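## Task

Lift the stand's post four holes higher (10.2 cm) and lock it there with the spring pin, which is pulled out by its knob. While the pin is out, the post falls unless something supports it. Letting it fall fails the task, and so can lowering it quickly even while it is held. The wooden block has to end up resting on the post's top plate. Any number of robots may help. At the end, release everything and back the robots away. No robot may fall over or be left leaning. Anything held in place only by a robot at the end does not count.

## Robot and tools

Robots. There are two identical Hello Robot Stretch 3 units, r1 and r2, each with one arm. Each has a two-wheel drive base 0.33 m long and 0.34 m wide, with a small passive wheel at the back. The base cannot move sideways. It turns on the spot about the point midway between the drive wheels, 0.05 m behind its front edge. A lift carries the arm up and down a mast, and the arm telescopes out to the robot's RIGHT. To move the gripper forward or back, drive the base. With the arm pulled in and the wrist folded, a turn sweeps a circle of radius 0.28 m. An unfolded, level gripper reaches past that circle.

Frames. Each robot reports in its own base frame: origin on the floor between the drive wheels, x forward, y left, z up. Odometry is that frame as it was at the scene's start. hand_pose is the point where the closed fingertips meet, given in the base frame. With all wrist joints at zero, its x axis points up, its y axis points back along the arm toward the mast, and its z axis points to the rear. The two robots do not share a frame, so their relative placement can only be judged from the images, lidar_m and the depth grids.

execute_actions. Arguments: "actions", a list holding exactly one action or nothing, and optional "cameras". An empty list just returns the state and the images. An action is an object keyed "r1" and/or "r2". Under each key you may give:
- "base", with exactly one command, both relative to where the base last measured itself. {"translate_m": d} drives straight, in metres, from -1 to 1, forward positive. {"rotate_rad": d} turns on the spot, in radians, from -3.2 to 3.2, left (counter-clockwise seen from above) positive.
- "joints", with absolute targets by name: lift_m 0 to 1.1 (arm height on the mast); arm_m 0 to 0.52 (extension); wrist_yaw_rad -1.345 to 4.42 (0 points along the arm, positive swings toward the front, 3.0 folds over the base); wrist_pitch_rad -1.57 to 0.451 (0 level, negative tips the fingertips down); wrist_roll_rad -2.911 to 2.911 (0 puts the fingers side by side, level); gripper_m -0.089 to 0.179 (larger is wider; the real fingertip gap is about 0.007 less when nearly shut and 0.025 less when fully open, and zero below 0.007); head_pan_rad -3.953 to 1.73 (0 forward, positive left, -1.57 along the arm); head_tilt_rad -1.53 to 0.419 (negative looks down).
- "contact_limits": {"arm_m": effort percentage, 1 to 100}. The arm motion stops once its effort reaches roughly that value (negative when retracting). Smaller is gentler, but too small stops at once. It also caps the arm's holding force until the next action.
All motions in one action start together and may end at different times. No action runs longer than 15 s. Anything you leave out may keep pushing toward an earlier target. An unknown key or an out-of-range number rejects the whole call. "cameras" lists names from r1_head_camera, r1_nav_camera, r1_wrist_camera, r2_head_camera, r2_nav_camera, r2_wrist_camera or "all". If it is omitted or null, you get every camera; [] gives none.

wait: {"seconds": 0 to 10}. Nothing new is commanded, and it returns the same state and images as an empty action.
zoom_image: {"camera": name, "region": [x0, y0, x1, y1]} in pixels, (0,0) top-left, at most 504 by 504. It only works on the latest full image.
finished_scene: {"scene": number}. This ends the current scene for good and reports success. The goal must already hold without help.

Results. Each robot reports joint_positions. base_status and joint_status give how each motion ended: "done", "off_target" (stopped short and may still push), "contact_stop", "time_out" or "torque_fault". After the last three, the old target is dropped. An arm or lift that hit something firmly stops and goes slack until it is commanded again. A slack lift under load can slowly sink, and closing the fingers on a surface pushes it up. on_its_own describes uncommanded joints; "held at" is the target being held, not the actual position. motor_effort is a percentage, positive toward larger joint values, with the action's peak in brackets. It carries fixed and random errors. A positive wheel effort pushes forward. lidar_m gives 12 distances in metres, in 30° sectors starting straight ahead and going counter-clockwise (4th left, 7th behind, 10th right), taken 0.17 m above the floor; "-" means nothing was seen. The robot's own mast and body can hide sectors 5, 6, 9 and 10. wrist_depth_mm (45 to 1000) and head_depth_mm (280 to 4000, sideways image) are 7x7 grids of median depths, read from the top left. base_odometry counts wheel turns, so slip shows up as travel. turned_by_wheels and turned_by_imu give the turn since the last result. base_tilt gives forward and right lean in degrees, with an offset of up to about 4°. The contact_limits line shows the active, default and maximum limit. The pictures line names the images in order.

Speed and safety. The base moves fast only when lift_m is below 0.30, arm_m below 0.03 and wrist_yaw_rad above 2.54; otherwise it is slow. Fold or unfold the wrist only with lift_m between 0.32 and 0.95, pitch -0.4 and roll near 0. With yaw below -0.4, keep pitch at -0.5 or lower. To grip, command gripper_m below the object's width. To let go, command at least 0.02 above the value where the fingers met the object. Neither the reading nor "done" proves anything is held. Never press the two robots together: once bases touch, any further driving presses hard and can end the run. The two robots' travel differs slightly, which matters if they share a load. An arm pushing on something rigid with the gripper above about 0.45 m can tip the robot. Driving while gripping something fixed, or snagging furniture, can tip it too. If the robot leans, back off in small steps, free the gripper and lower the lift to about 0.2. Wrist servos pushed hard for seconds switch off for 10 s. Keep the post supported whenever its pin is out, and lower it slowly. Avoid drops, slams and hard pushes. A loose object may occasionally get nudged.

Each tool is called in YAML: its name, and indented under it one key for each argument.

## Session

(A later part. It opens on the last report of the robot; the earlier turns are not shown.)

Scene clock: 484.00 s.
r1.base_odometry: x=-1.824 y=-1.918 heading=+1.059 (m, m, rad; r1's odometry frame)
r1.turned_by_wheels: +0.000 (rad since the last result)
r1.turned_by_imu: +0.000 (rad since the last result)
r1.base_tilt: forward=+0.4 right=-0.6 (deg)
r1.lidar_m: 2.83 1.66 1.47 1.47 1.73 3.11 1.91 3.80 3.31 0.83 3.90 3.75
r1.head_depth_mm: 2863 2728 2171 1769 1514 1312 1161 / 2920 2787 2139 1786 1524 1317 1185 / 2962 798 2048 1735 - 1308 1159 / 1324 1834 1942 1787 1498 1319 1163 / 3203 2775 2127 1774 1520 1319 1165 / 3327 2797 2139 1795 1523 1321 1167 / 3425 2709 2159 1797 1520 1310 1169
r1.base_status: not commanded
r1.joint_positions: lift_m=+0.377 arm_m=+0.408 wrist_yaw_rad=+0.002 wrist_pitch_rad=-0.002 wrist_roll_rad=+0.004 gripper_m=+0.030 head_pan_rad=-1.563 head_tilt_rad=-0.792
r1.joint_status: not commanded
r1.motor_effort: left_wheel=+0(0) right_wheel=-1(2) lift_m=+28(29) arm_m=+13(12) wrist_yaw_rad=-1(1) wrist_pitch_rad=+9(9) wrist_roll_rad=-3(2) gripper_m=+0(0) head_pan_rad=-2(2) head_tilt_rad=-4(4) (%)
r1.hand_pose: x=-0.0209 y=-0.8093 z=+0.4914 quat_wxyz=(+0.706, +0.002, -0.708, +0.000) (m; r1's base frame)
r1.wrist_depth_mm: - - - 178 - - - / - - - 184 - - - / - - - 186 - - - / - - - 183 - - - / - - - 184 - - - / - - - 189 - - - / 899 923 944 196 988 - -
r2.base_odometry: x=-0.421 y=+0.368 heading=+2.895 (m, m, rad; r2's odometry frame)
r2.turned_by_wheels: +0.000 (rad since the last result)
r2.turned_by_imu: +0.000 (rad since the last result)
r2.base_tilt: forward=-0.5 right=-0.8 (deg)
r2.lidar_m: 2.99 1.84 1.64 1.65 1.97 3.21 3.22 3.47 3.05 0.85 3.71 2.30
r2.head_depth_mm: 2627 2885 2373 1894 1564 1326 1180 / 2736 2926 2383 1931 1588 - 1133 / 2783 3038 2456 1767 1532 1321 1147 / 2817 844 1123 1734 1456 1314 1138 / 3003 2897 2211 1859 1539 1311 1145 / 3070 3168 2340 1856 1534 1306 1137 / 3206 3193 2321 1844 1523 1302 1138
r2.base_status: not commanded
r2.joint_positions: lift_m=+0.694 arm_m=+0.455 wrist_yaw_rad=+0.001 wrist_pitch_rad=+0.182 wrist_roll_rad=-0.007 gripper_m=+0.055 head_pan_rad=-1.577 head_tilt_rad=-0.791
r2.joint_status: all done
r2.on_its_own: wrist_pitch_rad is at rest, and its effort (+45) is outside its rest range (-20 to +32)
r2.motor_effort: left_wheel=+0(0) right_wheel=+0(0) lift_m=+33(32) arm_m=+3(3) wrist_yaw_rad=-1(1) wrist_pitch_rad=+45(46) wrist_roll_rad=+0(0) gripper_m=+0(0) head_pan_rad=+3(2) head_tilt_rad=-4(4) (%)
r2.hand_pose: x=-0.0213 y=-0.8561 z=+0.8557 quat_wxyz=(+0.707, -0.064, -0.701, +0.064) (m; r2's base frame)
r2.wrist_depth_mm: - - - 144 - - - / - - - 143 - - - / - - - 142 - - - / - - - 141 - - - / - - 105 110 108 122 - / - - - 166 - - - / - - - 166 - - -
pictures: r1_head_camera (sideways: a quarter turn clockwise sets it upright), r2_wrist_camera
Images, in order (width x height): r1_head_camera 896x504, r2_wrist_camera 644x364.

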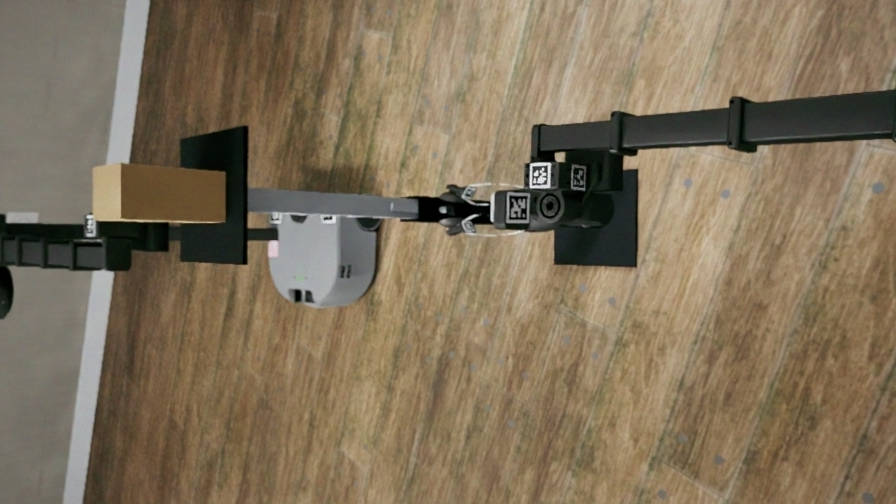

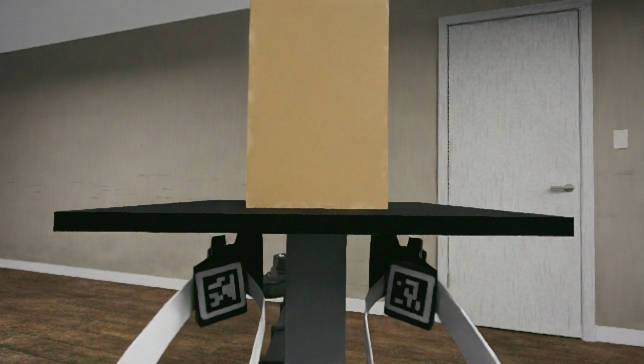

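execute_actions:
  actions:
    - {"r2":{"joints":{"lift_m":0.691}},"r1":{"joints":{"gripper_m":-0.089}}}
  cameras: ["r1_head_camera"]

execute_actions:
  actions:
    - {"r1":{"joints":{"arm_m":0.399},"contact_limits":{"arm_m":50}}}
  cameras: []

execute_actions:
  actions:
    - {"r1":{"joints":{"arm_m":0.390},"contact_limits":{"arm_m":50}}}
  cameras: ["r1_wrist_camera"]

execute_actions:
  actions:
    - {"r2":{"joints":{"lift_m":0.699}}}
  cameras: ["r1_head_camera"]

Scene clock: 491.13 s.
r1.base_odometry: x=-1.824 y=-1.918 heading=+1.059 (m, m, rad; r1's odometry frame)
r1.turned_by_wheels: +0.000 (rad since the last result)
r1.turned_by_imu: +0.001 (rad since the last result)
r1.base_tilt: forward=+0.5 right=-0.5 (deg)
r1.lidar_m: 2.84 1.66 1.47 1.48 1.73 3.13 1.91 3.81 3.31 0.83 3.90 3.76
r1.head_depth_mm: 2863 2743 2140 1772 1507 1308 1155 / 2989 2780 2167 1759 1522 1308 1183 / 2999 800 2023 1726 - 1310 1162 / 1325 1838 1962 1781 1493 1316 1165 / 3262 2742 2112 1789 1518 1315 1161 / 3331 2769 2166 1786 1516 1311 1160 / 3452 2774 2158 1770 1518 1316 1163
r1.base_status: not commanded
r1.joint_positions: lift_m=+0.377 arm_m=+0.409 wrist_yaw_rad=-0.001 wrist_pitch_rad=-0.003 wrist_roll_rad=+0.004 gripper_m=-0.084 head_pan_rad=-1.563 head_tilt_rad=-0.792
r1.joint_status: gripper_m off_target (ended at -0.084, target -0.089)
r1.motor_effort: left_wheel=+0(3) right_wheel=-3(8) lift_m=+28(28) arm_m=-1(13) wrist_yaw_rad=+0(7) wrist_pitch_rad=+10(12) wrist_roll_rad=-3(3) gripper_m=-36(100) head_pan_rad=-2(2) head_tilt_rad=-3(4) (%)
r1.hand_pose: x=-0.0216 y=-0.8102 z=+0.4912 quat_wxyz=(+0.706, +0.001, -0.708, -0.001) (m; r1's base frame)
r1.wrist_depth_mm: - - - 176 - - - / - - - 182 - - - / - - - 185 - - - / - - - 180 - - - / - - - 183 - - - / - - - 148 - - - / 898 928 911 194 975 - -
r2.base_odometry: x=-0.421 y=+0.368 heading=+2.895 (m, m, rad; r2's odometry frame)
r2.turned_by_wheels: +0.000 (rad since the last result)
r2.turned_by_imu: +0.001 (rad since the last result)
r2.base_tilt: forward=-0.4 right=-0.8 (deg)
r2.lidar_m: 3.00 1.84 1.64 1.64 1.97 3.21 3.23 3.48 3.06 0.85 3.70 2.30
r2.head_depth_mm: 2579 2923 2386 1886 1560 1331 1177 / 2725 2973 2371 1928 1588 - 1129 / 2767 3035 2468 1764 1519 1314 1149 / 2857 842 1120 1737 1460 1317 1149 / 2977 2913 2186 1879 1534 1311 1141 / 3087 3119 2326 1846 1538 1303 1141 / 3218 3177 2323 1837 1532 1301 1140
r2.base_status: not commanded
r2.joint_positions: lift_m=+0.691 arm_m=+0.455 wrist_yaw_rad=+0.001 wrist_pitch_rad=+0.192 wrist_roll_rad=-0.007 gripper_m=+0.055 head_pan_rad=-1.577 head_tilt_rad=-0.791
r2.joint_status: all done
r2.on_its_own: wrist_pitch_rad is at rest, and its effort (+42) is outside its rest range (-20 to +32)
r2.motor_effort: left_wheel=+1(0) right_wheel=-1(0) lift_m=+22(31) arm_m=+3(3) wrist_yaw_rad=-1(1) wrist_pitch_rad=+42(45) wrist_roll_rad=+0(0) gripper_m=+0(1) head_pan_rad=+2(2) head_tilt_rad=-3(3) (%)
r2.hand_pose: x=-0.0213 y=-0.8559 z=+0.8550 quat_wxyz=(+0.707, -0.068, -0.701, +0.067) (m; r2's base frame)
r2.wrist_depth_mm: - - - 145 - - - / - - - 144 - - - / - - - 143 - - - / - - - 143 - - - / - - 102 166 103 - - / - - - 166 - - - / - - - 164 - - -
pictures: r1_head_camera (sideways: a quarter turn clockwise sets it upright)
Images, in order (width x height): r1_head_camera 896x504.

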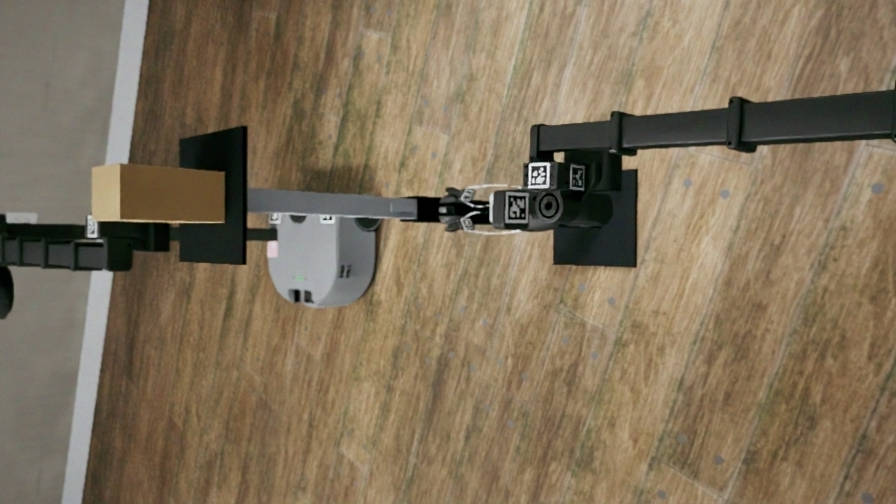

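Scene clock: 492.30 s.
r1.base_odometry: x=-1.824 y=-1.918 heading=+1.059 (m, m, rad; r1's odometry frame)
r1.turned_by_wheels: +0.000 (rad since the last result)
r1.turned_by_imu: +0.000 (rad since the last result)
r1.base_tilt: forward=+0.6 right=-0.5 (deg)
r1.lidar_m: 2.83 1.66 1.47 1.47 1.73 3.10 1.91 3.79 3.32 0.83 3.90 3.75
r1.head_depth_mm: 2860 2768 2172 1782 1511 1313 1167 / 2938 2766 2160 1770 1532 1324 1183 / 2984 802 2030 1727 - 1312 1167 / 1318 1808 1930 1771 1499 1308 1158 / 3199 2754 2101 1765 1509 1309 1160 / 3336 2730 2159 1773 1508 1315 1161 / 3498 2777 2161 1785 1511 1315 1164
r1.base_status: not commanded
r1.joint_positions: lift_m=+0.377 arm_m=+0.401 wrist_yaw_rad=+0.000 wrist_pitch_rad=-0.002 wrist_roll_rad=+0.004 gripper_m=-0.077 head_pan_rad=-1.563 head_tilt_rad=-0.792
r1.joint_status: all done
r1.on_its_own: gripper_m is held at -0.079, not at your -0.089, by its stall guard, which is still easing; arm_m is at rest, and its effort (-24) is outside its rest range (-14 to +14)
r1.motor_effort: left_wheel=+2(3) right_wheel=-5(5) lift_m=+28(28) arm_m=-24(29) wrist_yaw_rad=+1(0) wrist_pitch_rad=+9(10) wrist_roll_rad=-2(3) gripper_m=-33(37) head_pan_rad=-2(2) head_tilt_rad=-3(4) (%)
r1.contact_limits: arm_m 50 (drawing in: default 32, maximum 53; extending or still: default 44, maximum 72)
r1.hand_pose: x=-0.0215 y=-0.8017 z=+0.4915 quat_wxyz=(+0.706, +0.001, -0.708, -0.001) (m; r1's base frame)
r1.wrist_depth_mm: - - - 184 - - - / - - - 190 - - - / - - - 192 - - - / - - - 190 - - - / - - - 191 - - - / - - - 196 - - - / 898 935 876 549 992 978 -
r2.base_odometry: x=-0.421 y=+0.368 heading=+2.895 (m, m, rad; r2's odometry frame)
r2.turned_by_wheels: +0.000 (rad since the last result)
r2.turned_by_imu: +0.000 (rad since the last result)
r2.base_tilt: forward=-0.5 right=-0.8 (deg)
r2.lidar_m: 3.00 1.84 1.64 1.64 1.96 3.21 3.23 3.49 3.07 0.84 3.70 2.31
r2.head_depth_mm: 2610 2908 2426 1893 1560 1324 1174 / 2690 2980 2372 1914 1588 - 1133 / 2806 3036 2469 1761 1536 1321 1147 / 2820 843 1128 1731 1460 1312 1145 / 2991 2894 2198 1840 1527 1299 1143 / 3127 3159 2336 1865 1528 1304 1139 / 3218 3132 2326 1851 1531 1307 1138
r2.base_status: not commanded
r2.joint_positions: lift_m=+0.691 arm_m=+0.455 wrist_yaw_rad=+0.001 wrist_pitch_rad=+0.192 wrist_roll_rad=-0.007 gripper_m=+0.055 head_pan_rad=-1.577 head_tilt_rad=-0.791
r2.joint_status: not commanded
r2.on_its_own: wrist_pitch_rad is at rest, and its effort (+42) is outside its rest range (-20 to +32)
r2.motor_effort: left_wheel=+0(1) right_wheel=+0(0) lift_m=+22(21) arm_m=+3(3) wrist_yaw_rad=-2(2) wrist_pitch_rad=+42(42) wrist_roll_rad=+0(0) gripper_m=+0(1) head_pan_rad=+2(3) head_tilt_rad=-5(3) (%)
r2.hand_pose: x=-0.0213 y=-0.8559 z=+0.8550 quat_wxyz=(+0.707, -0.068, -0.701, +0.067) (m; r2's base frame)
r2.wrist_depth_mm: - - - 145 - - - / - - - 144 - - - / - - - 143 - - - / - - - 141 - - - / - - 102 166 103 - - / - - - 166 - - - / - - - 165 - - -
pictures: none
No camera images: the call's "cameras" was empty. Leave "cameras" out to get every camera's image.

Scene clock: 493.13 s.
r1.base_odometry: x=-1.824 y=-1.918 heading=+1.059 (m, m, rad; r1's odometry frame)
r1.turned_by_wheels: +0.000 (rad since the last result)
r1.turned_by_imu: +0.000 (rad since the last result)
r1.base_tilt: forward=+0.4 right=-0.6 (deg)
r1.lidar_m: 2.83 1.65 1.47 1.48 1.73 3.12 1.91 3.79 3.32 0.83 3.91 3.73
r1.head_depth_mm: 2855 2721 2138 1774 1505 1315 1165 / 2919 2754 2179 1780 1552 1331 1177 / 3046 803 2028 1766 - 1317 1166 / 1328 1825 1972 1787 1496 1310 1164 / 3258 2764 2096 1784 1511 1313 1166 / 3313 2747 2175 1786 1513 1314 1160 / 3472 2796 2149 1784 1509 1314 1161
r1.base_status: not commanded
r1.joint_positions: lift_m=+0.377 arm_m=+0.391 wrist_yaw_rad=+0.000 wrist_pitch_rad=-0.003 wrist_roll_rad=+0.004 gripper_m=-0.074 head_pan_rad=-1.563 head_tilt_rad=-0.792
r1.joint_status: all done
r1.on_its_own: gripper_m is held at -0.076, not at your -0.089, by its stall guard, which is still easing
r1.motor_effort: left_wheel=+0(1) right_wheel=-1(5) lift_m=+29(29) arm_m=-9(24) wrist_yaw_rad=+1(0) wrist_pitch_rad=+10(10) wrist_roll_rad=-3(2) gripper_m=-31(35) head_pan_rad=-2(2) head_tilt_rad=-3(4) (%)
r1.contact_limits: arm_m 50 (drawing in: default 32, maximum 53; extending or still: default 44, maximum 72)
r1.hand_pose: x=-0.0215 y=-0.7917 z=+0.4910 quat_wxyz=(+0.706, +0.001, -0.708, -0.001) (m; r1's base frame)
r1.wrist_depth_mm: - - - 196 - - - / - - - 202 - - - / - - - 203 - - - / - - - 200 - - - / - - - 187 - - - / - - - 209 - - - / 916 936 881 214 - - -
r2.base_odometry: x=-0.421 y=+0.368 heading=+2.895 (m, m, rad; r2's odometry frame)
r2.turned_by_wheels: +0.000 (rad since the last result)
r2.turned_by_imu: +0.000 (rad since the last result)
r2.base_tilt: forward=-0.5 right=-0.8 (deg)
r2.lidar_m: 3.00 1.85 1.64 1.65 1.97 3.21 3.20 3.48 3.05 0.84 3.70 2.31
r2.head_depth_mm: 2646 2941 2399 1886 1555 1323 1178 / 2694 2984 2364 1893 1588 - 1128 / 2813 3056 2472 1754 1523 1323 1145 / 2822 841 1130 1739 1460 1311 1142 / 2959 2891 2178 1854 1536 1310 1144 / 3092 3158 2349 1848 1530 1308 1143 / 3197 3166 2333 1842 1523 1301 1137
r2.base_status: not commanded
r2.joint_positions: lift_m=+0.691 arm_m=+0.455 wrist_yaw_rad=+0.001 wrist_pitch_rad=+0.192 wrist_roll_rad=-0.007 gripper_m=+0.055 head_pan_rad=-1.577 head_tilt_rad=-0.791
r2.joint_status: not commanded
r2.on_its_own: wrist_pitch_rad is at rest, and its effort (+41) is outside its rest range (-20 to +32)
r2.motor_effort: left_wheel=+0(0) right_wheel=+0(0) lift_m=+22(22) arm_m=+3(3) wrist_yaw_rad=-2(2) wrist_pitch_rad=+41(42) wrist_roll_rad=+0(0) gripper_m=-1(1) head_pan_rad=+2(2) head_tilt_rad=-4(3) (%)
r2.hand_pose: x=-0.0213 y=-0.8559 z=+0.8550 quat_wxyz=(+0.707, -0.068, -0.701, +0.067) (m; r2's base frame)
r2.wrist_depth_mm: - - - 144 - - - / - - - 144 - - - / - - - 143 - - - / - - - 142 - - - / - - 102 166 103 - - / - - - 167 - - - / - - - 165 - - -
pictures: r1_wrist_camera
Images, in order (width x height): r1_wrist_camera 644x364.

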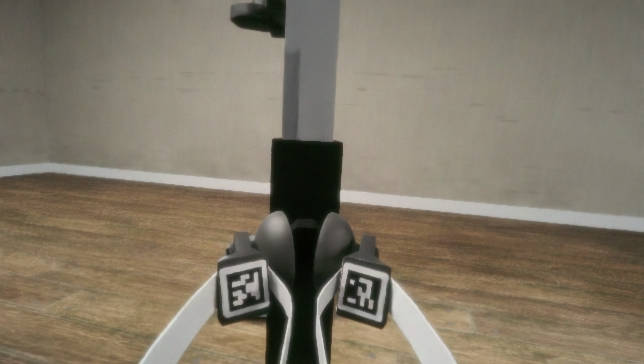

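Scene clock: 493.83 s.
r1.base_odometry: x=-1.824 y=-1.918 heading=+1.059 (m, m, rad; r1's odometry frame)
r1.turned_by_wheels: +0.000 (rad since the last result)
r1.turned_by_imu: +0.000 (rad since the last result)
r1.base_tilt: forward=+0.6 right=-0.5 (deg)
r1.lidar_m: 2.83 1.66 1.47 1.48 1.73 3.09 1.91 3.79 3.32 0.83 3.90 3.75
r1.head_depth_mm: 2891 2724 2175 1765 1520 1319 1163 / 2989 2773 2168 1767 1525 1321 1187 / 3003 798 2044 1754 - 1322 1167 / 1288 1062 1957 1777 1508 1314 1166 / 3271 2765 2111 1764 1502 1305 1161 / 3323 2770 2164 1792 1509 1321 1160 / 3413 2759 2159 1795 1519 1312 1164
r1.base_status: not commanded
r1.joint_positions: lift_m=+0.377 arm_m=+0.391 wrist_yaw_rad=+0.000 wrist_pitch_rad=-0.003 wrist_roll_rad=+0.004 gripper_m=-0.071 head_pan_rad=-1.563 head_tilt_rad=-0.792
r1.joint_status: not commanded
r1.on_its_own: gripper_m is held at -0.072, not at your -0.089, by its stall guard, which is still easing
r1.motor_effort: left_wheel=+0(0) right_wheel=-1(1) lift_m=+29(29) arm_m=-9(10) wrist_yaw_rad=+0(0) wrist_pitch_rad=+10(10) wrist_roll_rad=-3(3) gripper_m=-31(32) head_pan_rad=-2(2) head_tilt_rad=-3(4) (%)
r1.hand_pose: x=-0.0215 y=-0.7917 z=+0.4910 quat_wxyz=(+0.706, +0.001, -0.708, -0.001) (m; r1's base frame)
r1.wrist_depth_mm: - - - 197 - - - / - - - 201 - - - / - - - 202 - - - / - - - 198 - - - / - - - 187 - - - / - - - 209 - - - / 895 930 894 216 980 - -
r2.base_odometry: x=-0.421 y=+0.368 heading=+2.895 (m, m, rad; r2's odometry frame)
r2.turned_by_wheels: +0.000 (rad since the last result)
r2.turned_by_imu: +0.000 (rad since the last result)
r2.base_tilt: forward=-0.5 right=-0.8 (deg)
r2.lidar_m: 3.00 1.84 1.64 1.65 1.97 3.21 3.20 3.47 3.05 0.84 3.69 2.31
r2.head_depth_mm: 2634 2928 2396 1877 1554 1333 1187 / 2725 2952 2384 1918 1588 - 1138 / 2781 3052 2445 1772 1529 1318 1149 / 2851 843 1130 1743 1466 1320 1144 / 2983 2879 2184 1859 1531 1312 1136 / 3082 3183 2335 1853 1538 1311 1139 / 3206 3163 2333 1842 1527 1304 1137
r2.base_status: not commanded
r2.joint_positions: lift_m=+0.698 arm_m=+0.455 wrist_yaw_rad=+0.001 wrist_pitch_rad=+0.169 wrist_roll_rad=-0.007 gripper_m=+0.055 head_pan_rad=-1.577 head_tilt_rad=-0.791
r2.joint_status: all done
r2.on_its_own: wrist_pitch_rad is at rest, and its effort (+50) is outside its rest range (-20 to +32)
r2.motor_effort: left_wheel=+0(0) right_wheel=+0(1) lift_m=+33(35) arm_m=+4(4) wrist_yaw_rad=-1(2) wrist_pitch_rad=+50(51) wrist_roll_rad=+0(0) gripper_m=-1(1) head_pan_rad=+1(2) head_tilt_rad=-4(3) (%)
r2.hand_pose: x=-0.0213 y=-0.8563 z=+0.8562 quat_wxyz=(+0.707, -0.059, -0.702, +0.059) (m; r2's base frame)
r2.wrist_depth_mm: - - - 142 - - - / - - - 142 - - - / - - - 141 - - - / - - - 141 - - - / - 111 108 122 113 133 - / - - - 166 - - - / - - - 166 - - -
pictures: r1_head_camera (sideways: a quarter turn clockwise sets it upright)
Images, in order (width x height): r1_head_camera 896x504.

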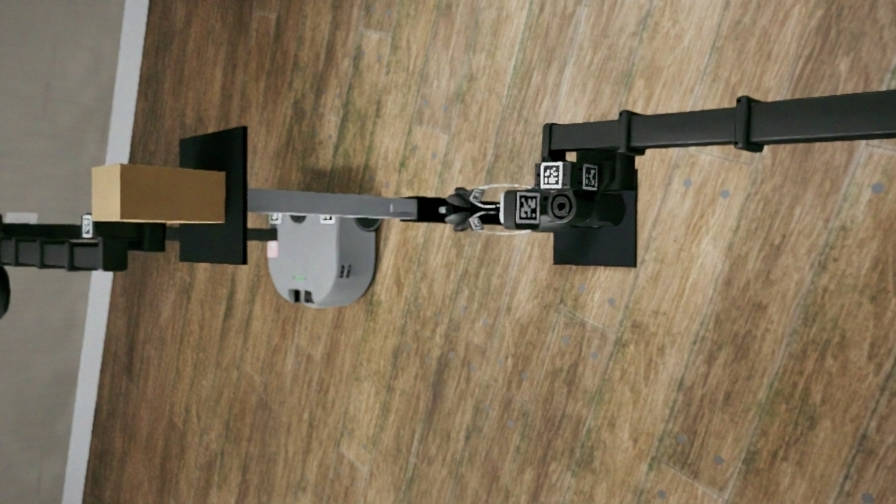

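execute_actions:
  actions:
    - {"r2":{"joints":{"lift_m":0.690}},"r1":{"joints":{"gripper_m":0.03}}}
  cameras: []

execute_actions:
  actions:
    - {"r1":{"joints":{"arm_m":0.406}},"r2":{"joints":{"lift_m":0.6875}}}
  cameras: ["r1_head_camera"]

execute_actions:
  actions:
    - {"r2":{"joints":{"lift_m":0.685}}}
  cameras: ["r1_head_camera"]

Scene clock: 499.37 s.
r1.base_odometry: x=-1.824 y=-1.918 heading=+1.059 (m, m, rad; r1's odometry frame)
r1.turned_by_wheels: +0.000 (rad since the last result)
r1.turned_by_imu: +0.001 (rad since the last result)
r1.base_tilt: forward=+0.6 right=-0.6 (deg)
r1.lidar_m: 2.83 1.66 1.47 1.47 1.73 3.12 1.92 3.81 3.32 0.83 3.91 3.74
r1.head_depth_mm: 2893 2756 2126 1771 1502 1313 1166 / 2968 2732 2170 1758 1544 1324 1186 / 2963 800 2035 1765 - 1310 1161 / 1333 1852 1933 1762 1500 1307 1168 / 3223 2779 2088 1788 1508 1324 1168 / 3338 2756 2172 1792 1518 1316 1163 / 3432 2802 2161 1786 1518 1315 1165
r1.base_status: not commanded
r1.joint_positions: lift_m=+0.377 arm_m=+0.390 wrist_yaw_rad=+0.000 wrist_pitch_rad=-0.003 wrist_roll_rad=+0.004 gripper_m=+0.030 head_pan_rad=-1.563 head_tilt_rad=-0.792
r1.joint_status: all done
r1.motor_effort: left_wheel=+0(0) right_wheel=-1(1) lift_m=+29(29) arm_m=-7(9) wrist_yaw_rad=-1(0) wrist_pitch_rad=+10(10) wrist_roll_rad=-2(2) gripper_m=+1(77) head_pan_rad=-2(2) head_tilt_rad=-3(4) (%)
r1.hand_pose: x=-0.0215 y=-0.7916 z=+0.4912 quat_wxyz=(+0.706, +0.001, -0.708, -0.001) (m; r1's base frame)
r1.wrist_depth_mm: - - - 195 - - - / - - - 201 - - - / - - - 205 - - - / - - - 200 - - - / - - - 201 - - - / - - - 209 - - - / 937 918 910 216 996 - -
r2.base_odometry: x=-0.421 y=+0.368 heading=+2.895 (m, m, rad; r2's odometry frame)
r2.turned_by_wheels: +0.000 (rad since the last result)
r2.turned_by_imu: +0.001 (rad since the last result)
r2.base_tilt: forward=-0.5 right=-0.9 (deg)
r2.lidar_m: 3.00 1.84 1.64 1.65 1.96 3.20 3.20 3.49 3.05 0.84 3.72 2.31
r2.head_depth_mm: 2616 2923 2387 1886 1554 1323 1174 / 2725 2962 2403 1908 1596 - 1129 / 2775 3096 2451 1769 1547 1312 1148 / 2839 841 1125 1731 1465 1312 1145 / 2963 2911 2183 1858 1532 1313 1135 / 3051 3163 2336 1837 1532 1303 1141 / 3189 3164 2297 1839 1526 1299 1138
r2.base_status: not commanded
r2.joint_positions: lift_m=+0.690 arm_m=+0.455 wrist_yaw_rad=+0.001 wrist_pitch_rad=+0.194 wrist_roll_rad=-0.007 gripper_m=+0.055 head_pan_rad=-1.577 head_tilt_rad=-0.791
r2.joint_status: all done
r2.on_its_own: wrist_pitch_rad is at rest, and its effort (+41) is outside its rest range (-20 to +32)
r2.motor_effort: left_wheel=-1(0) right_wheel=+1(0) lift_m=+21(29) arm_m=+4(4) wrist_yaw_rad=-1(1) wrist_pitch_rad=+41(51) wrist_roll_rad=+0(0) gripper_m=-1(1) head_pan_rad=+3(3) head_tilt_rad=-4(4) (%)
r2.hand_pose: x=-0.0213 y=-0.8557 z=+0.8546 quat_wxyz=(+0.707, -0.068, -0.701, +0.068) (m; r2's base frame)
r2.wrist_depth_mm: - - - 145 - - - / - - - 144 - - - / - - - 143 - - - / - - - 142 - - - / - - 102 166 103 - - / - - - 166 - - - / - - - 164 - - -
pictures: none
No camera images: the call's "cameras" was empty. Leave "cameras" out to get every camera's image.

Scene clock: 500.33 s.
r1.base_odometry: x=-1.824 y=-1.918 heading=+1.059 (m, m, rad; r1's odometry frame)
r1.turned_by_wheels: +0.000 (rad since the last result)
r1.turned_by_imu: +0.000 (rad since the last result)
r1.base_tilt: forward=+0.5 right=-0.7 (deg)
r1.lidar_m: 2.84 1.66 1.47 1.48 1.73 3.11 1.90 3.80 3.33 0.83 3.92 3.74
r1.head_depth_mm: 2866 2737 2158 1781 1504 1305 1156 / 2979 2775 2167 1751 1532 1328 1179 / 2955 802 2028 1738 - 1308 1167 / 1339 1809 1962 1772 1492 1315 1165 / 3259 2810 2101 1771 1512 1317 1159 / 3291 2734 2182 1789 1506 1308 1163 / 3431 2758 2170 1789 1519 1309 1161
r1.base_status: not commanded
r1.joint_positions: lift_m=+0.377 arm_m=+0.406 wrist_yaw_rad=+0.000 wrist_pitch_rad=-0.003 wrist_roll_rad=+0.004 gripper_m=+0.030 head_pan_rad=-1.563 head_tilt_rad=-0.792
r1.joint_status: all done
r1.motor_effort: left_wheel=+0(0) right_wheel=-1(1) lift_m=+29(29) arm_m=+7(10) wrist_yaw_rad=+0(0) wrist_pitch_rad=+10(10) wrist_roll_rad=-2(2) gripper_m=-1(0) head_pan_rad=-2(2) head_tilt_rad=-4(4) (%)
r1.hand_pose: x=-0.0215 y=-0.8067 z=+0.4912 quat_wxyz=(+0.706, +0.001, -0.708, -0.001) (m; r1's base frame)
r1.wrist_depth_mm: - - - 181 - - - / - - - 185 - - - / - - - 188 - - - / - - - 186 - - - / - - - 187 - - - / - - - 192 - - - / 920 899 889 199 983 - -
r2.base_odometry: x=-0.421 y=+0.368 heading=+2.895 (m, m, rad; r2's odometry frame)
r2.turned_by_wheels: +0.000 (rad since the last result)
r2.turned_by_imu: +0.000 (rad since the last result)
r2.base_tilt: forward=-0.5 right=-0.8 (deg)
r2.lidar_m: 2.99 1.84 1.64 1.64 1.97 3.21 3.22 3.47 3.06 0.85 3.72 2.30
r2.head_depth_mm: 2608 2892 2361 1886 1556 1324 1179 / 2710 2940 2391 1887 1600 - 1127 / 2804 3056 2457 1793 1552 1314 1156 / 2847 844 1300 1773 1459 1309 1145 / 2976 2881 2176 1862 1542 1310 1142 / 3093 3128 2333 1842 1529 1307 1144 / 3212 3189 2302 1844 1536 1303 1136
r2.base_status: not commanded
r2.joint_positions: lift_m=+0.688 arm_m=+0.455 wrist_yaw_rad=+0.001 wrist_pitch_rad=+0.197 wrist_roll_rad=-0.007 gripper_m=+0.055 head_pan_rad=-1.577 head_tilt_rad=-0.791
r2.joint_status: all done
r2.on_its_own: wrist_pitch_rad is at rest, and its effort (+39) is outside its rest range (-20 to +32)
r2.motor_effort: left_wheel=+0(1) right_wheel=+0(0) lift_m=+21(23) arm_m=+4(4) wrist_yaw_rad=-1(2) wrist_pitch_rad=+39(41) wrist_roll_rad=+0(0) gripper_m=-1(1) head_pan_rad=+3(3) head_tilt_rad=-4(4) (%)
r2.hand_pose: x=-0.0213 y=-0.8557 z=+0.8528 quat_wxyz=(+0.706, -0.069, -0.701, +0.069) (m; r2's base frame)
r2.wrist_depth_mm: - - - 146 - - - / - - - 145 - - - / - - - 143 - - - / - - - 142 - - - / - - 102 165 103 - - / - - - 166 - - - / - - - 164 - - -
pictures: r1_head_camera (sideways: a quarter turn clockwise sets it upright)
Images, in order (width x height): r1_head_camera 896x504.

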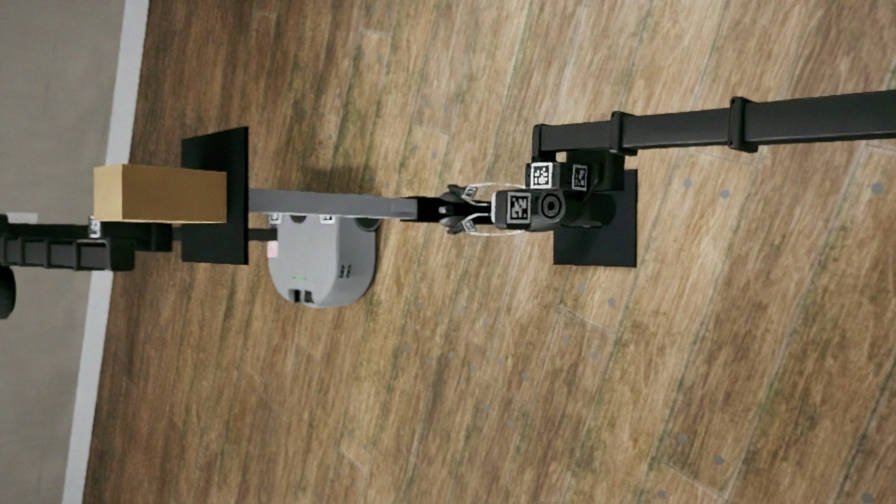

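Scene clock: 500.83 s.
r1.base_odometry: x=-1.824 y=-1.918 heading=+1.059 (m, m, rad; r1's odometry frame)
r1.turned_by_wheels: +0.000 (rad since the last result)
r1.turned_by_imu: +0.000 (rad since the last result)
r1.base_tilt: forward=+0.5 right=-0.7 (deg)
r1.lidar_m: 2.83 1.65 1.47 1.48 1.73 3.14 1.91 3.78 3.32 0.83 3.92 3.74
r1.head_depth_mm: 2844 2742 2144 1799 1514 1311 1158 / 3008 2727 2167 1767 1513 1314 1178 / 2962 800 2015 1730 - 1302 1157 / 1355 1076 1957 1782 1495 1313 1155 / 3284 2768 2092 1774 1522 1309 1156 / 3352 2776 2150 1778 1509 1314 1162 / 3451 2746 2173 1773 1511 1320 1166
r1.base_status: not commanded
r1.joint_positions: lift_m=+0.377 arm_m=+0.406 wrist_yaw_rad=+0.000 wrist_pitch_rad=-0.003 wrist_roll_rad=+0.004 gripper_m=+0.030 head_pan_rad=-1.563 head_tilt_rad=-0.792
r1.joint_status: not commanded
r1.motor_effort: left_wheel=+0(0) right_wheel=-1(0) lift_m=+29(28) arm_m=+7(7) wrist_yaw_rad=+0(1) wrist_pitch_rad=+10(10) wrist_roll_rad=-3(2) gripper_m=+1(1) head_pan_rad=-2(2) head_tilt_rad=-3(4) (%)
r1.hand_pose: x=-0.0215 y=-0.8067 z=+0.4912 quat_wxyz=(+0.706, +0.001, -0.708, -0.001) (m; r1's base frame)
r1.wrist_depth_mm: - - - 182 - - - / - - - 184 - - - / - - - 187 - - - / - - - 184 - - - / - - - 187 - - - / - - - 193 - - - / 874 916 915 198 - - -
r2.base_odometry: x=-0.421 y=+0.368 heading=+2.895 (m, m, rad; r2's odometry frame)
r2.turned_by_wheels: +0.000 (rad since the last result)
r2.turned_by_imu: +0.000 (rad since the last result)
r2.base_tilt: forward=-0.5 right=-0.8 (deg)
r2.lidar_m: 3.00 1.85 1.64 1.64 1.97 3.22 3.21 3.45 3.05 0.84 3.71 2.30
r2.head_depth_mm: 2614 2910 2396 1890 1558 1331 1177 / 2679 2962 2400 1870 1584 - 1127 / 2786 3064 2495 1785 1548 1315 1147 / 2840 842 1315 1768 1456 1313 1145 / 2947 2896 2193 1853 1538 1308 1139 / 3081 3144 2305 1851 1530 1307 1140 / 3179 3159 2341 1847 1527 1304 1144
r2.base_status: not commanded
r2.joint_positions: lift_m=+0.685 arm_m=+0.455 wrist_yaw_rad=+0.001 wrist_pitch_rad=+0.205 wrist_roll_rad=-0.007 gripper_m=+0.055 head_pan_rad=-1.577 head_tilt_rad=-0.791
r2.joint_status: all done
r2.on_its_own: wrist_pitch_rad is at rest, and its effort (+36) is outside its rest range (-20 to +32)
r2.motor_effort: left_wheel=+0(0) right_wheel=+0(0) lift_m=+21(20) arm_m=+4(4) wrist_yaw_rad=-1(1) wrist_pitch_rad=+36(39) wrist_roll_rad=+0(0) gripper_m=+0(1) head_pan_rad=+2(2) head_tilt_rad=-4(4) (%)
r2.hand_pose: x=-0.0213 y=-0.8554 z=+0.8524 quat_wxyz=(+0.706, -0.072, -0.701, +0.072) (m; r2's base frame)
r2.wrist_depth_mm: - - - 147 - - - / - - - 145 - - - / - - - 145 - - - / - - - 143 - - - / - - 103 167 104 - - / - - - 167 - - - / - - - 165 - - -
pictures: r1_head_camera (sideways: a quarter turn clockwise sets it upright)
Images, in order (width x height): r1_head_camera 896x504.

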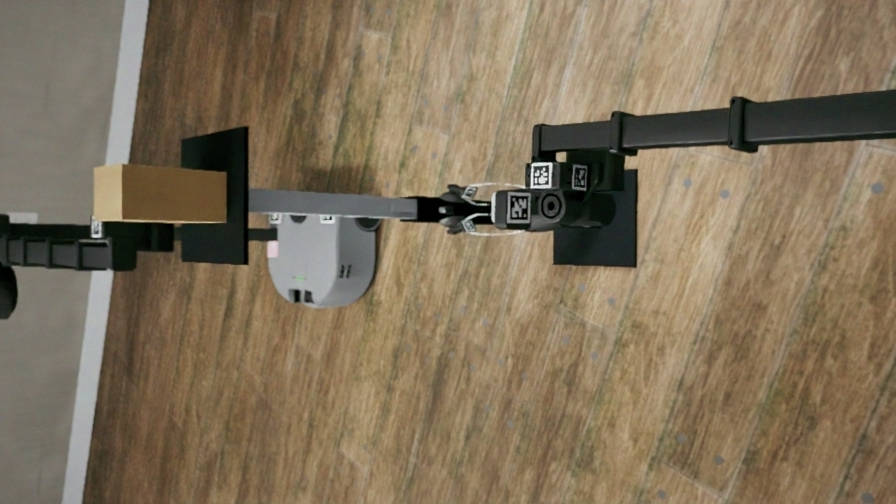

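execute_actions:
  actions:
    - {"r2":{"joints":{"lift_m":0.696}}}
  cameras: []

execute_actions:
  actions:
    - {"r2":{"joints":{"lift_m":0.6893}},"r1":{"joints":{"gripper_m":-0.089}}}
  cameras: ["r1_head_camera"]

execute_actions:
  actions:
    - {"r1":{"joints":{"arm_m":0.398},"contact_limits":{"arm_m":50}}}
  cameras: ["r1_wrist_camera"]

execute_actions:
  actions:
    - {"r1":{"joints":{"arm_m":0.390},"contact_limits":{"arm_m":50}}}
  cameras: ["r1_wrist_camera"]

execute_actions:
  actions:
    - {"r2":{"joints":{"lift_m":0.698}}}
  cameras: ["r1_head_camera"]

Scene clock: 505.13 s.
r1.base_odometry: x=-1.824 y=-1.918 heading=+1.059 (m, m, rad; r1's odometry frame)
r1.turned_by_wheels: +0.000 (rad since the last result)
r1.turned_by_imu: +0.001 (rad since the last result)
r1.base_tilt: forward=+0.6 right=-0.6 (deg)
r1.lidar_m: 2.83 1.66 1.47 1.47 1.73 3.11 1.91 3.79 3.32 0.83 3.92 3.73
r1.head_depth_mm: 2872 2747 2164 1774 1505 1299 1162 / 2942 2784 2165 1769 1515 1319 1172 / 3004 801 2051 1727 - 1315 1167 / 1298 1065 1952 1767 1490 1316 1162 / 3280 2722 2070 1768 1508 1306 1156 / 3301 2734 2159 1772 1513 1321 1169 / 3477 2784 2184 1790 1529 1313 1163
r1.base_status: not commanded
r1.joint_positions: lift_m=+0.377 arm_m=+0.406 wrist_yaw_rad=+0.000 wrist_pitch_rad=-0.003 wrist_roll_rad=+0.004 gripper_m=+0.030 head_pan_rad=-1.563 head_tilt_rad=-0.792
r1.joint_status: not commanded
r1.motor_effort: left_wheel=+0(0) right_wheel=+0(0) lift_m=+28(28) arm_m=+7(7) wrist_yaw_rad=+1(2) wrist_pitch_rad=+10(10) wrist_roll_rad=-2(3) gripper_m=-1(0) head_pan_rad=-2(2) head_tilt_rad=-4(3) (%)
r1.hand_pose: x=-0.0215 y=-0.8067 z=+0.4912 quat_wxyz=(+0.706, +0.001, -0.708, -0.001) (m; r1's base frame)
r1.wrist_depth_mm: - - - 182 - - - / - - - 185 - - - / - - - 187 - - - / - - - 185 - - - / - - - 185 - - - / - - - 192 - - - / 926 908 916 197 980 - -
r2.base_odometry: x=-0.421 y=+0.368 heading=+2.895 (m, m, rad; r2's odometry frame)
r2.turned_by_wheels: +0.000 (rad since the last result)
r2.turned_by_imu: +0.000 (rad since the last result)
r2.base_tilt: forward=-0.4 right=-0.8 (deg)
r2.lidar_m: 3.00 1.84 1.64 1.64 1.96 3.21 3.24 3.48 3.06 0.84 3.70 2.31
r2.head_depth_mm: 2631 2921 2388 1897 1556 1329 1178 / 2688 2960 2386 1903 1594 - 1130 / 2792 3044 2466 1761 1544 1315 1147 / 2789 842 1126 1740 1458 1310 1144 / 2992 2903 2185 1855 1533 1303 1143 / 3054 3209 2337 1852 1535 1309 1138 / 3212 3126 2333 1842 1525 1303 1135
r2.base_status: not commanded
r2.joint_positions: lift_m=+0.695 arm_m=+0.455 wrist_yaw_rad=+0.001 wrist_pitch_rad=+0.179 wrist_roll_rad=-0.007 gripper_m=+0.055 head_pan_rad=-1.577 head_tilt_rad=-0.791
r2.joint_status: all done
r2.on_its_own: wrist_pitch_rad is at rest, and its effort (+47) is outside its rest range (-20 to +32)
r2.motor_effort: left_wheel=-1(1) right_wheel=+0(0) lift_m=+33(35) arm_m=+4(4) wrist_yaw_rad=-1(1) wrist_pitch_rad=+47(48) wrist_roll_rad=+0(0) gripper_m=-1(1) head_pan_rad=+2(1) head_tilt_rad=-3(3) (%)
r2.hand_pose: x=-0.0213 y=-0.8561 z=+0.8558 quat_wxyz=(+0.707, -0.063, -0.701, +0.063) (m; r2's base frame)
r2.wrist_depth_mm: - - - 143 - - - / - - - 142 - - - / - - - 142 - - - / - - - 141 - - - / - - 105 113 110 126 - / - - - 166 - - - / - - - 165 - - -
pictures: none
No camera images: the call's "cameras" was empty. Leave "cameras" out to get every camera's image.

Scene clock: 506.80 s.
r1.base_odometry: x=-1.824 y=-1.918 heading=+1.059 (m, m, rad; r1's odometry frame)
r1.turned_by_wheels: +0.000 (rad since the last result)
r1.turned_by_imu: +0.000 (rad since the last result)
r1.base_tilt: forward=+0.5 right=-0.6 (deg)
r1.lidar_m: 2.83 1.66 1.48 1.47 1.73 3.13 1.91 3.79 3.31 0.83 3.91 3.75
r1.head_depth_mm: 2821 2732 2163 1762 1506 1308 1165 / 2929 2724 2163 1766 1536 1321 1177 / 2990 799 2042 1747 - 1314 1164 / 1336 1835 1941 1766 1505 1306 1162 / 3275 2797 2099 1787 1508 1313 1164 / 3333 2781 2180 1779 1520 1311 1165 / 3465 2774 2181 1781 1503 1310 1166
r1.base_status: not commanded
r1.joint_positions: lift_m=+0.377 arm_m=+0.406 wrist_yaw_rad=+0.001 wrist_pitch_rad=-0.003 wrist_roll_rad=+0.004 gripper_m=-0.087 head_pan_rad=-1.563 head_tilt_rad=-0.792
r1.joint_status: all done
r1.motor_effort: left_wheel=+0(0) right_wheel=-1(1) lift_m=+28(28) arm_m=-2(7) wrist_yaw_rad=+0(1) wrist_pitch_rad=+10(10) wrist_roll_rad=-3(3) gripper_m=-37(100) head_pan_rad=-2(2) head_tilt_rad=-4(4) (%)
r1.hand_pose: x=-0.0211 y=-0.8073 z=+0.4912 quat_wxyz=(+0.706, +0.002, -0.708, -0.001) (m; r1's base frame)
r1.wrist_depth_mm: - - - 181 - - - / - - - 184 - - - / - - - 187 - - - / - - - 184 - - - / - - - 186 - - - / - - - 150 - - - / 884 922 883 197 - - -
r2.base_odometry: x=-0.421 y=+0.368 heading=+2.895 (m, m, rad; r2's odometry frame)
r2.turned_by_wheels: +0.000 (rad since the last result)
r2.turned_by_imu: +0.000 (rad since the last result)
r2.base_tilt: forward=-0.5 right=-0.8 (deg)
r2.lidar_m: 3.00 1.85 1.64 1.65 1.97 3.21 3.22 3.49 3.07 0.84 3.72 2.31
r2.head_depth_mm: 2572 2907 2408 1883 1549 1330 1168 / 2713 2934 2393 1909 1584 - 1131 / 2803 3052 2461 1770 1542 1324 1149 / 2847 843 1120 1735 1461 1313 1146 / 3033 2924 2194 1868 1531 1303 1141 / 3093 3209 2340 1850 1537 1311 1144 / 3151 3150 2325 1844 1526 1302 1136
r2.base_status: not commanded
r2.joint_positions: lift_m=+0.689 arm_m=+0.455 wrist_yaw_rad=+0.001 wrist_pitch_rad=+0.195 wrist_roll_rad=-0.007 gripper_m=+0.055 head_pan_rad=-1.577 head_tilt_rad=-0.791
r2.joint_status: all done
r2.on_its_own: wrist_pitch_rad is at rest, and its effort (+41) is outside its rest range (-20 to +32)
r2.motor_effort: left_wheel=-1(1) right_wheel=+0(0) lift_m=+22(30) arm_m=+4(4) wrist_yaw_rad=-2(1) wrist_pitch_rad=+41(47) wrist_roll_rad=+0(0) gripper_m=-1(0) head_pan_rad=+3(2) head_tilt_rad=-3(4) (%)
r2.hand_pose: x=-0.0213 y=-0.8557 z=+0.8539 quat_wxyz=(+0.707, -0.068, -0.701, +0.068) (m; r2's base frame)
r2.wrist_depth_mm: - - - 145 - - - / - - - 144 - - - / - - - 142 - - - / - - - 142 - - - / - - 103 166 103 - - / - - - 166 - - - / - - - 165 - - -
pictures: r1_head_camera (sideways: a quarter turn clockwise sets it upright)
Images, in order (width x height): r1_head_camera 896x504.

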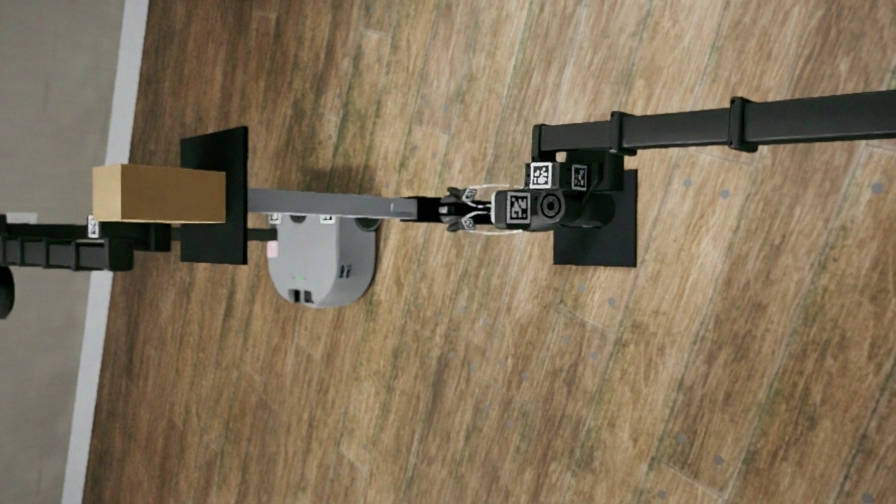

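Scene clock: 507.83 s.
r1.base_odometry: x=-1.824 y=-1.918 heading=+1.059 (m, m, rad; r1's odometry frame)
r1.turned_by_wheels: +0.000 (rad since the last result)
r1.turned_by_imu: +0.000 (rad since the last result)
r1.base_tilt: forward=+0.4 right=-0.6 (deg)
r1.lidar_m: 2.83 1.66 1.47 1.48 1.73 3.13 1.91 3.81 3.32 0.83 3.91 3.76
r1.head_depth_mm: 2890 2746 2156 1766 1508 1317 1167 / 3024 2737 2166 1773 1518 1326 1182 / 2983 797 2027 1743 - 1313 1166 / 1320 1823 1949 1776 1499 1314 1164 / 3235 2748 2102 1804 1511 1300 1167 / 3393 2744 2175 1769 1511 1312 1163 / 3439 2755 2142 1764 1516 1312 1161
r1.base_status: not commanded
r1.joint_positions: lift_m=+0.377 arm_m=+0.400 wrist_yaw_rad=+0.001 wrist_pitch_rad=-0.002 wrist_roll_rad=+0.004 gripper_m=-0.082 head_pan_rad=-1.563 head_tilt_rad=-0.792
r1.joint_status: all done
r1.on_its_own: gripper_m is held at -0.082, not at your -0.089, by its stall guard, which is still easing; arm_m is at rest, and its effort (-23) is outside its rest range (-14 to +14)
r1.motor_effort: left_wheel=+1(2) right_wheel=-4(4) lift_m=+29(28) arm_m=-23(28) wrist_yaw_rad=+0(1) wrist_pitch_rad=+10(10) wrist_roll_rad=-2(3) gripper_m=-14(38) head_pan_rad=-2(2) head_tilt_rad=-4(3) (%)
r1.contact_limits: arm_m 50 (drawing in: default 32, maximum 53; extending or still: default 44, maximum 72)
r1.hand_pose: x=-0.0211 y=-0.8007 z=+0.4912 quat_wxyz=(+0.706, +0.002, -0.708, -0.001) (m; r1's base frame)
r1.wrist_depth_mm: - - - 185 - - - / - - - 191 - - - / - - - 193 - - - / - - - 191 - - - / - - - 194 - - - / - - - 197 - - - / 929 927 920 527 976 - -
r2.base_odometry: x=-0.421 y=+0.368 heading=+2.895 (m, m, rad; r2's odometry frame)
r2.turned_by_wheels: +0.000 (rad since the last result)
r2.turned_by_imu: +0.000 (rad since the last result)
r2.base_tilt: forward=-0.5 right=-0.9 (deg)
r2.lidar_m: 2.99 1.85 1.64 1.65 1.96 3.21 3.22 3.45 3.07 0.84 3.68 2.31
r2.head_depth_mm: 2608 2888 2387 1881 1560 1331 1169 / 2730 2957 2372 1907 1579 - 1126 / 2779 3050 2452 1759 1545 1318 1148 / 2816 841 1127 1743 1460 1319 1138 / 2999 2901 2183 1856 1533 1310 1141 / 3096 3189 2344 1860 1529 1310 1142 / 3160 3152 2344 1862 1525 1303 1133
r2.base_status: not commanded
r2.joint_positions: lift_m=+0.689 arm_m=+0.455 wrist_yaw_rad=+0.001 wrist_pitch_rad=+0.195 wrist_roll_rad=-0.007 gripper_m=+0.055 head_pan_rad=-1.577 head_tilt_rad=-0.791
r2.joint_status: not commanded
r2.on_its_own: wrist_pitch_rad is at rest, and its effort (+41) is outside its rest range (-20 to +32)
r2.motor_effort: left_wheel=+0(0) right_wheel=+0(0) lift_m=+22(21) arm_m=+4(4) wrist_yaw_rad=-2(1) wrist_pitch_rad=+41(40) wrist_roll_rad=+0(0) gripper_m=-1(1) head_pan_rad=+3(3) head_tilt_rad=-3(3) (%)
r2.hand_pose: x=-0.0213 y=-0.8557 z=+0.8539 quat_wxyz=(+0.707, -0.068, -0.701, +0.068) (m; r2's base frame)
r2.wrist_depth_mm: - - - 145 - - - / - - - 144 - - - / - - - 143 - - - / - - - 143 - - - / - - 102 166 103 - - / - - - 165 - - - / - - - 165 - - -
pictures: r1_wrist_camera
Images, in order (width x height): r1_wrist_camera 644x364.

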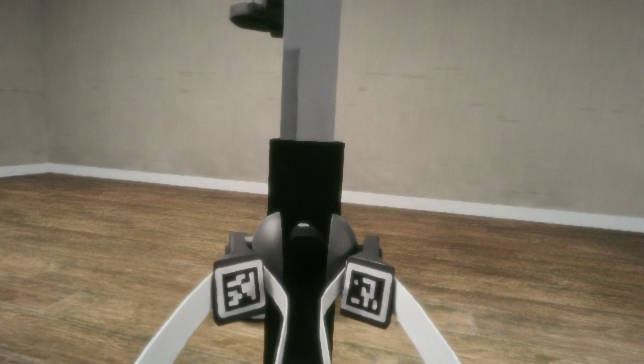

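Scene clock: 508.63 s.
r1.base_odometry: x=-1.824 y=-1.918 heading=+1.059 (m, m, rad; r1's odometry frame)
r1.turned_by_wheels: +0.000 (rad since the last result)
r1.turned_by_imu: +0.000 (rad since the last result)
r1.base_tilt: forward=+0.4 right=-0.6 (deg)
r1.lidar_m: 2.83 1.66 1.47 1.48 1.74 3.12 1.91 3.79 3.32 0.83 3.91 3.75
r1.head_depth_mm: 2892 2718 2143 1780 1512 1311 1166 / 2963 2770 2174 1764 1544 1328 1182 / 2977 799 2056 1766 - 1311 1161 / 1336 1812 1937 1779 1503 1310 1158 / 3287 2785 2091 1775 1501 1312 1159 / 3306 2763 2143 1772 1516 1312 1166 / 3400 2740 2166 1786 1505 1313 1163
r1.base_status: not commanded
r1.joint_positions: lift_m=+0.377 arm_m=+0.391 wrist_yaw_rad=+0.001 wrist_pitch_rad=-0.004 wrist_roll_rad=+0.004 gripper_m=-0.078 head_pan_rad=-1.563 head_tilt_rad=-0.792
r1.joint_status: all done
r1.on_its_own: gripper_m is held at -0.079, not at your -0.089, by its stall guard, which is still easing
r1.motor_effort: left_wheel=-1(1) right_wheel=+0(3) lift_m=+28(29) arm_m=-9(28) wrist_yaw_rad=+0(0) wrist_pitch_rad=+11(11) wrist_roll_rad=-3(3) gripper_m=-33(36) head_pan_rad=-2(2) head_tilt_rad=-4(4) (%)
r1.contact_limits: arm_m 50 (drawing in: default 32, maximum 53; extending or still: default 44, maximum 72)
r1.hand_pose: x=-0.0212 y=-0.7917 z=+0.4908 quat_wxyz=(+0.706, +0.002, -0.708, -0.001) (m; r1's base frame)
r1.wrist_depth_mm: - - - 196 - - - / - - - 201 - - - / - - - 203 - - - / - - - 200 - - - / - - - 187 - - - / - - - 209 - - - / 900 928 903 215 973 986 -
r2.base_odometry: x=-0.421 y=+0.368 heading=+2.895 (m, m, rad; r2's odometry frame)
r2.turned_by_wheels: +0.000 (rad since the last result)
r2.turned_by_imu: +0.000 (rad since the last result)
r2.base_tilt: forward=-0.5 right=-0.8 (deg)
r2.lidar_m: 2.99 1.84 1.64 1.64 1.97 3.22 3.20 3.49 3.06 0.84 3.72 2.31
r2.head_depth_mm: 2637 2918 2396 1886 1559 1316 1172 / 2716 2945 2386 1915 1595 - 1136 / 2794 3067 2470 1756 1540 1315 1145 / 2818 842 1133 1735 1458 1310 1142 / 2979 2902 2178 1852 1533 1311 1145 / 3102 3160 2343 1854 1526 1311 1135 / 3176 3109 2329 1857 1539 1305 1137
r2.base_status: not commanded
r2.joint_positions: lift_m=+0.689 arm_m=+0.455 wrist_yaw_rad=+0.001 wrist_pitch_rad=+0.195 wrist_roll_rad=-0.007 gripper_m=+0.055 head_pan_rad=-1.577 head_tilt_rad=-0.791
r2.joint_status: not commanded
r2.on_its_own: wrist_pitch_rad is at rest, and its effort (+41) is outside its rest range (-20 to +32)
r2.motor_effort: left_wheel=+0(0) right_wheel=+0(0) lift_m=+22(21) arm_m=+4(4) wrist_yaw_rad=-1(2) wrist_pitch_rad=+41(41) wrist_roll_rad=+0(0) gripper_m=-1(1) head_pan_rad=+1(2) head_tilt_rad=-3(3) (%)
r2.hand_pose: x=-0.0213 y=-0.8557 z=+0.8539 quat_wxyz=(+0.707, -0.068, -0.701, +0.068) (m; r2's base frame)
r2.wrist_depth_mm: - - - 146 - - - / - - - 144 - - - / - - - 143 - - - / - - - 142 - - - / - - 102 166 103 - - / - - - 166 - - - / - - - 165 - - -
pictures: r1_wrist_camera
Images, in order (width x height): r1_wrist_camera 644x364.

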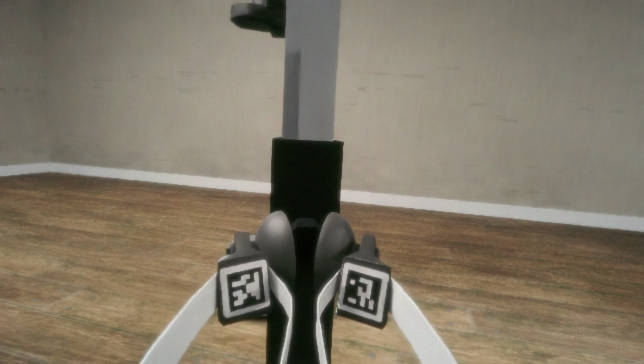

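Scene clock: 509.33 s.
r1.base_odometry: x=-1.824 y=-1.918 heading=+1.059 (m, m, rad; r1's odometry frame)
r1.turned_by_wheels: +0.000 (rad since the last result)
r1.turned_by_imu: +0.000 (rad since the last result)
r1.base_tilt: forward=+0.3 right=-0.7 (deg)
r1.lidar_m: 2.83 1.66 1.47 1.48 1.73 3.11 1.91 3.80 3.32 0.83 3.91 3.75
r1.head_depth_mm: 2841 2734 2173 1776 1510 1307 1161 / 2959 2742 2170 1782 1540 1330 1177 / 3067 798 2053 1758 - 1320 1165 / 1275 1065 1950 1784 1503 1324 1160 / 3260 2739 2097 1777 1504 1317 1158 / 3356 2778 2156 1784 1518 1315 1161 / 3405 2755 2165 1791 1504 1318 1157
r1.base_status: not commanded
r1.joint_positions: lift_m=+0.377 arm_m=+0.391 wrist_yaw_rad=+0.001 wrist_pitch_rad=-0.004 wrist_roll_rad=+0.004 gripper_m=-0.074 head_pan_rad=-1.563 head_tilt_rad=-0.792
r1.joint_status: not commanded
r1.on_its_own: gripper_m is held at -0.076, not at your -0.089, by its stall guard, which is still easing
r1.motor_effort: left_wheel=-1(0) right_wheel=+0(0) lift_m=+29(28) arm_m=-9(9) wrist_yaw_rad=+0(0) wrist_pitch_rad=+10(11) wrist_roll_rad=-3(2) gripper_m=-31(33) head_pan_rad=-1(2) head_tilt_rad=-4(4) (%)
r1.hand_pose: x=-0.0212 y=-0.7917 z=+0.4908 quat_wxyz=(+0.706, +0.002, -0.708, -0.001) (m; r1's base frame)
r1.wrist_depth_mm: - - - 196 - - - / - - - 200 - - - / - - - 201 - - - / - - - 200 - - - / - - - 187 - - - / - - - 209 - - - / 857 907 897 214 988 - -
r2.base_odometry: x=-0.421 y=+0.368 heading=+2.895 (m, m, rad; r2's odometry frame)
r2.turned_by_wheels: +0.000 (rad since the last result)
r2.turned_by_imu: +0.000 (rad since the last result)
r2.base_tilt: forward=-0.5 right=-0.8 (deg)
r2.lidar_m: 3.00 1.84 1.64 1.64 1.97 3.22 3.21 3.48 3.05 0.84 3.67 2.30
r2.head_depth_mm: 2617 2915 2382 1874 1556 1323 1172 / 2710 2945 2394 1909 1591 - 1140 / 2808 3019 2475 1766 1515 1313 1149 / 2819 845 1130 1737 1461 1316 1150 / 2990 2906 2177 1848 1537 1312 1144 / 3050 3191 2333 1858 1530 1310 1139 / 3197 3180 2335 1844 1525 1302 1134
r2.base_status: not commanded
r2.joint_positions: lift_m=+0.697 arm_m=+0.455 wrist_yaw_rad=+0.001 wrist_pitch_rad=+0.172 wrist_roll_rad=-0.007 gripper_m=+0.055 head_pan_rad=-1.577 head_tilt_rad=-0.791
r2.joint_status: all done
r2.on_its_own: wrist_pitch_rad is at rest, and its effort (+49) is outside its rest range (-20 to +32)
r2.motor_effort: left_wheel=-1(1) right_wheel=+0(0) lift_m=+33(32) arm_m=+4(4) wrist_yaw_rad=-1(0) wrist_pitch_rad=+49(50) wrist_roll_rad=+0(0) gripper_m=-1(1) head_pan_rad=+2(3) head_tilt_rad=-4(4) (%)
r2.hand_pose: x=-0.0213 y=-0.8562 z=+0.8561 quat_wxyz=(+0.707, -0.060, -0.702, +0.060) (m; r2's base frame)
r2.wrist_depth_mm: - - - 143 - - - / - - - 142 - - - / - - - 141 - - - / - - - 142 - - - / - 109 107 119 112 131 - / - - - 166 - - - / - - - 165 - - -
pictures: r1_head_camera (sideways: a quarter turn clockwise sets it upright)
Images, in order (width x height): r1_head_camera 896x504.

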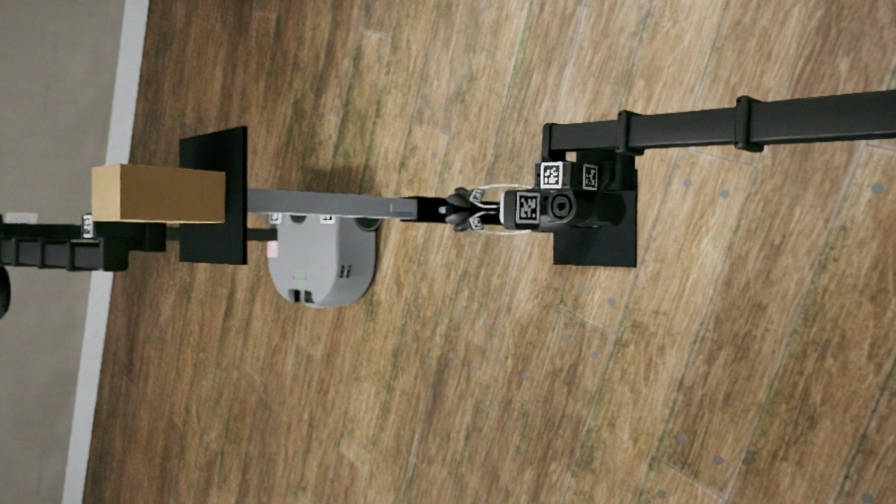

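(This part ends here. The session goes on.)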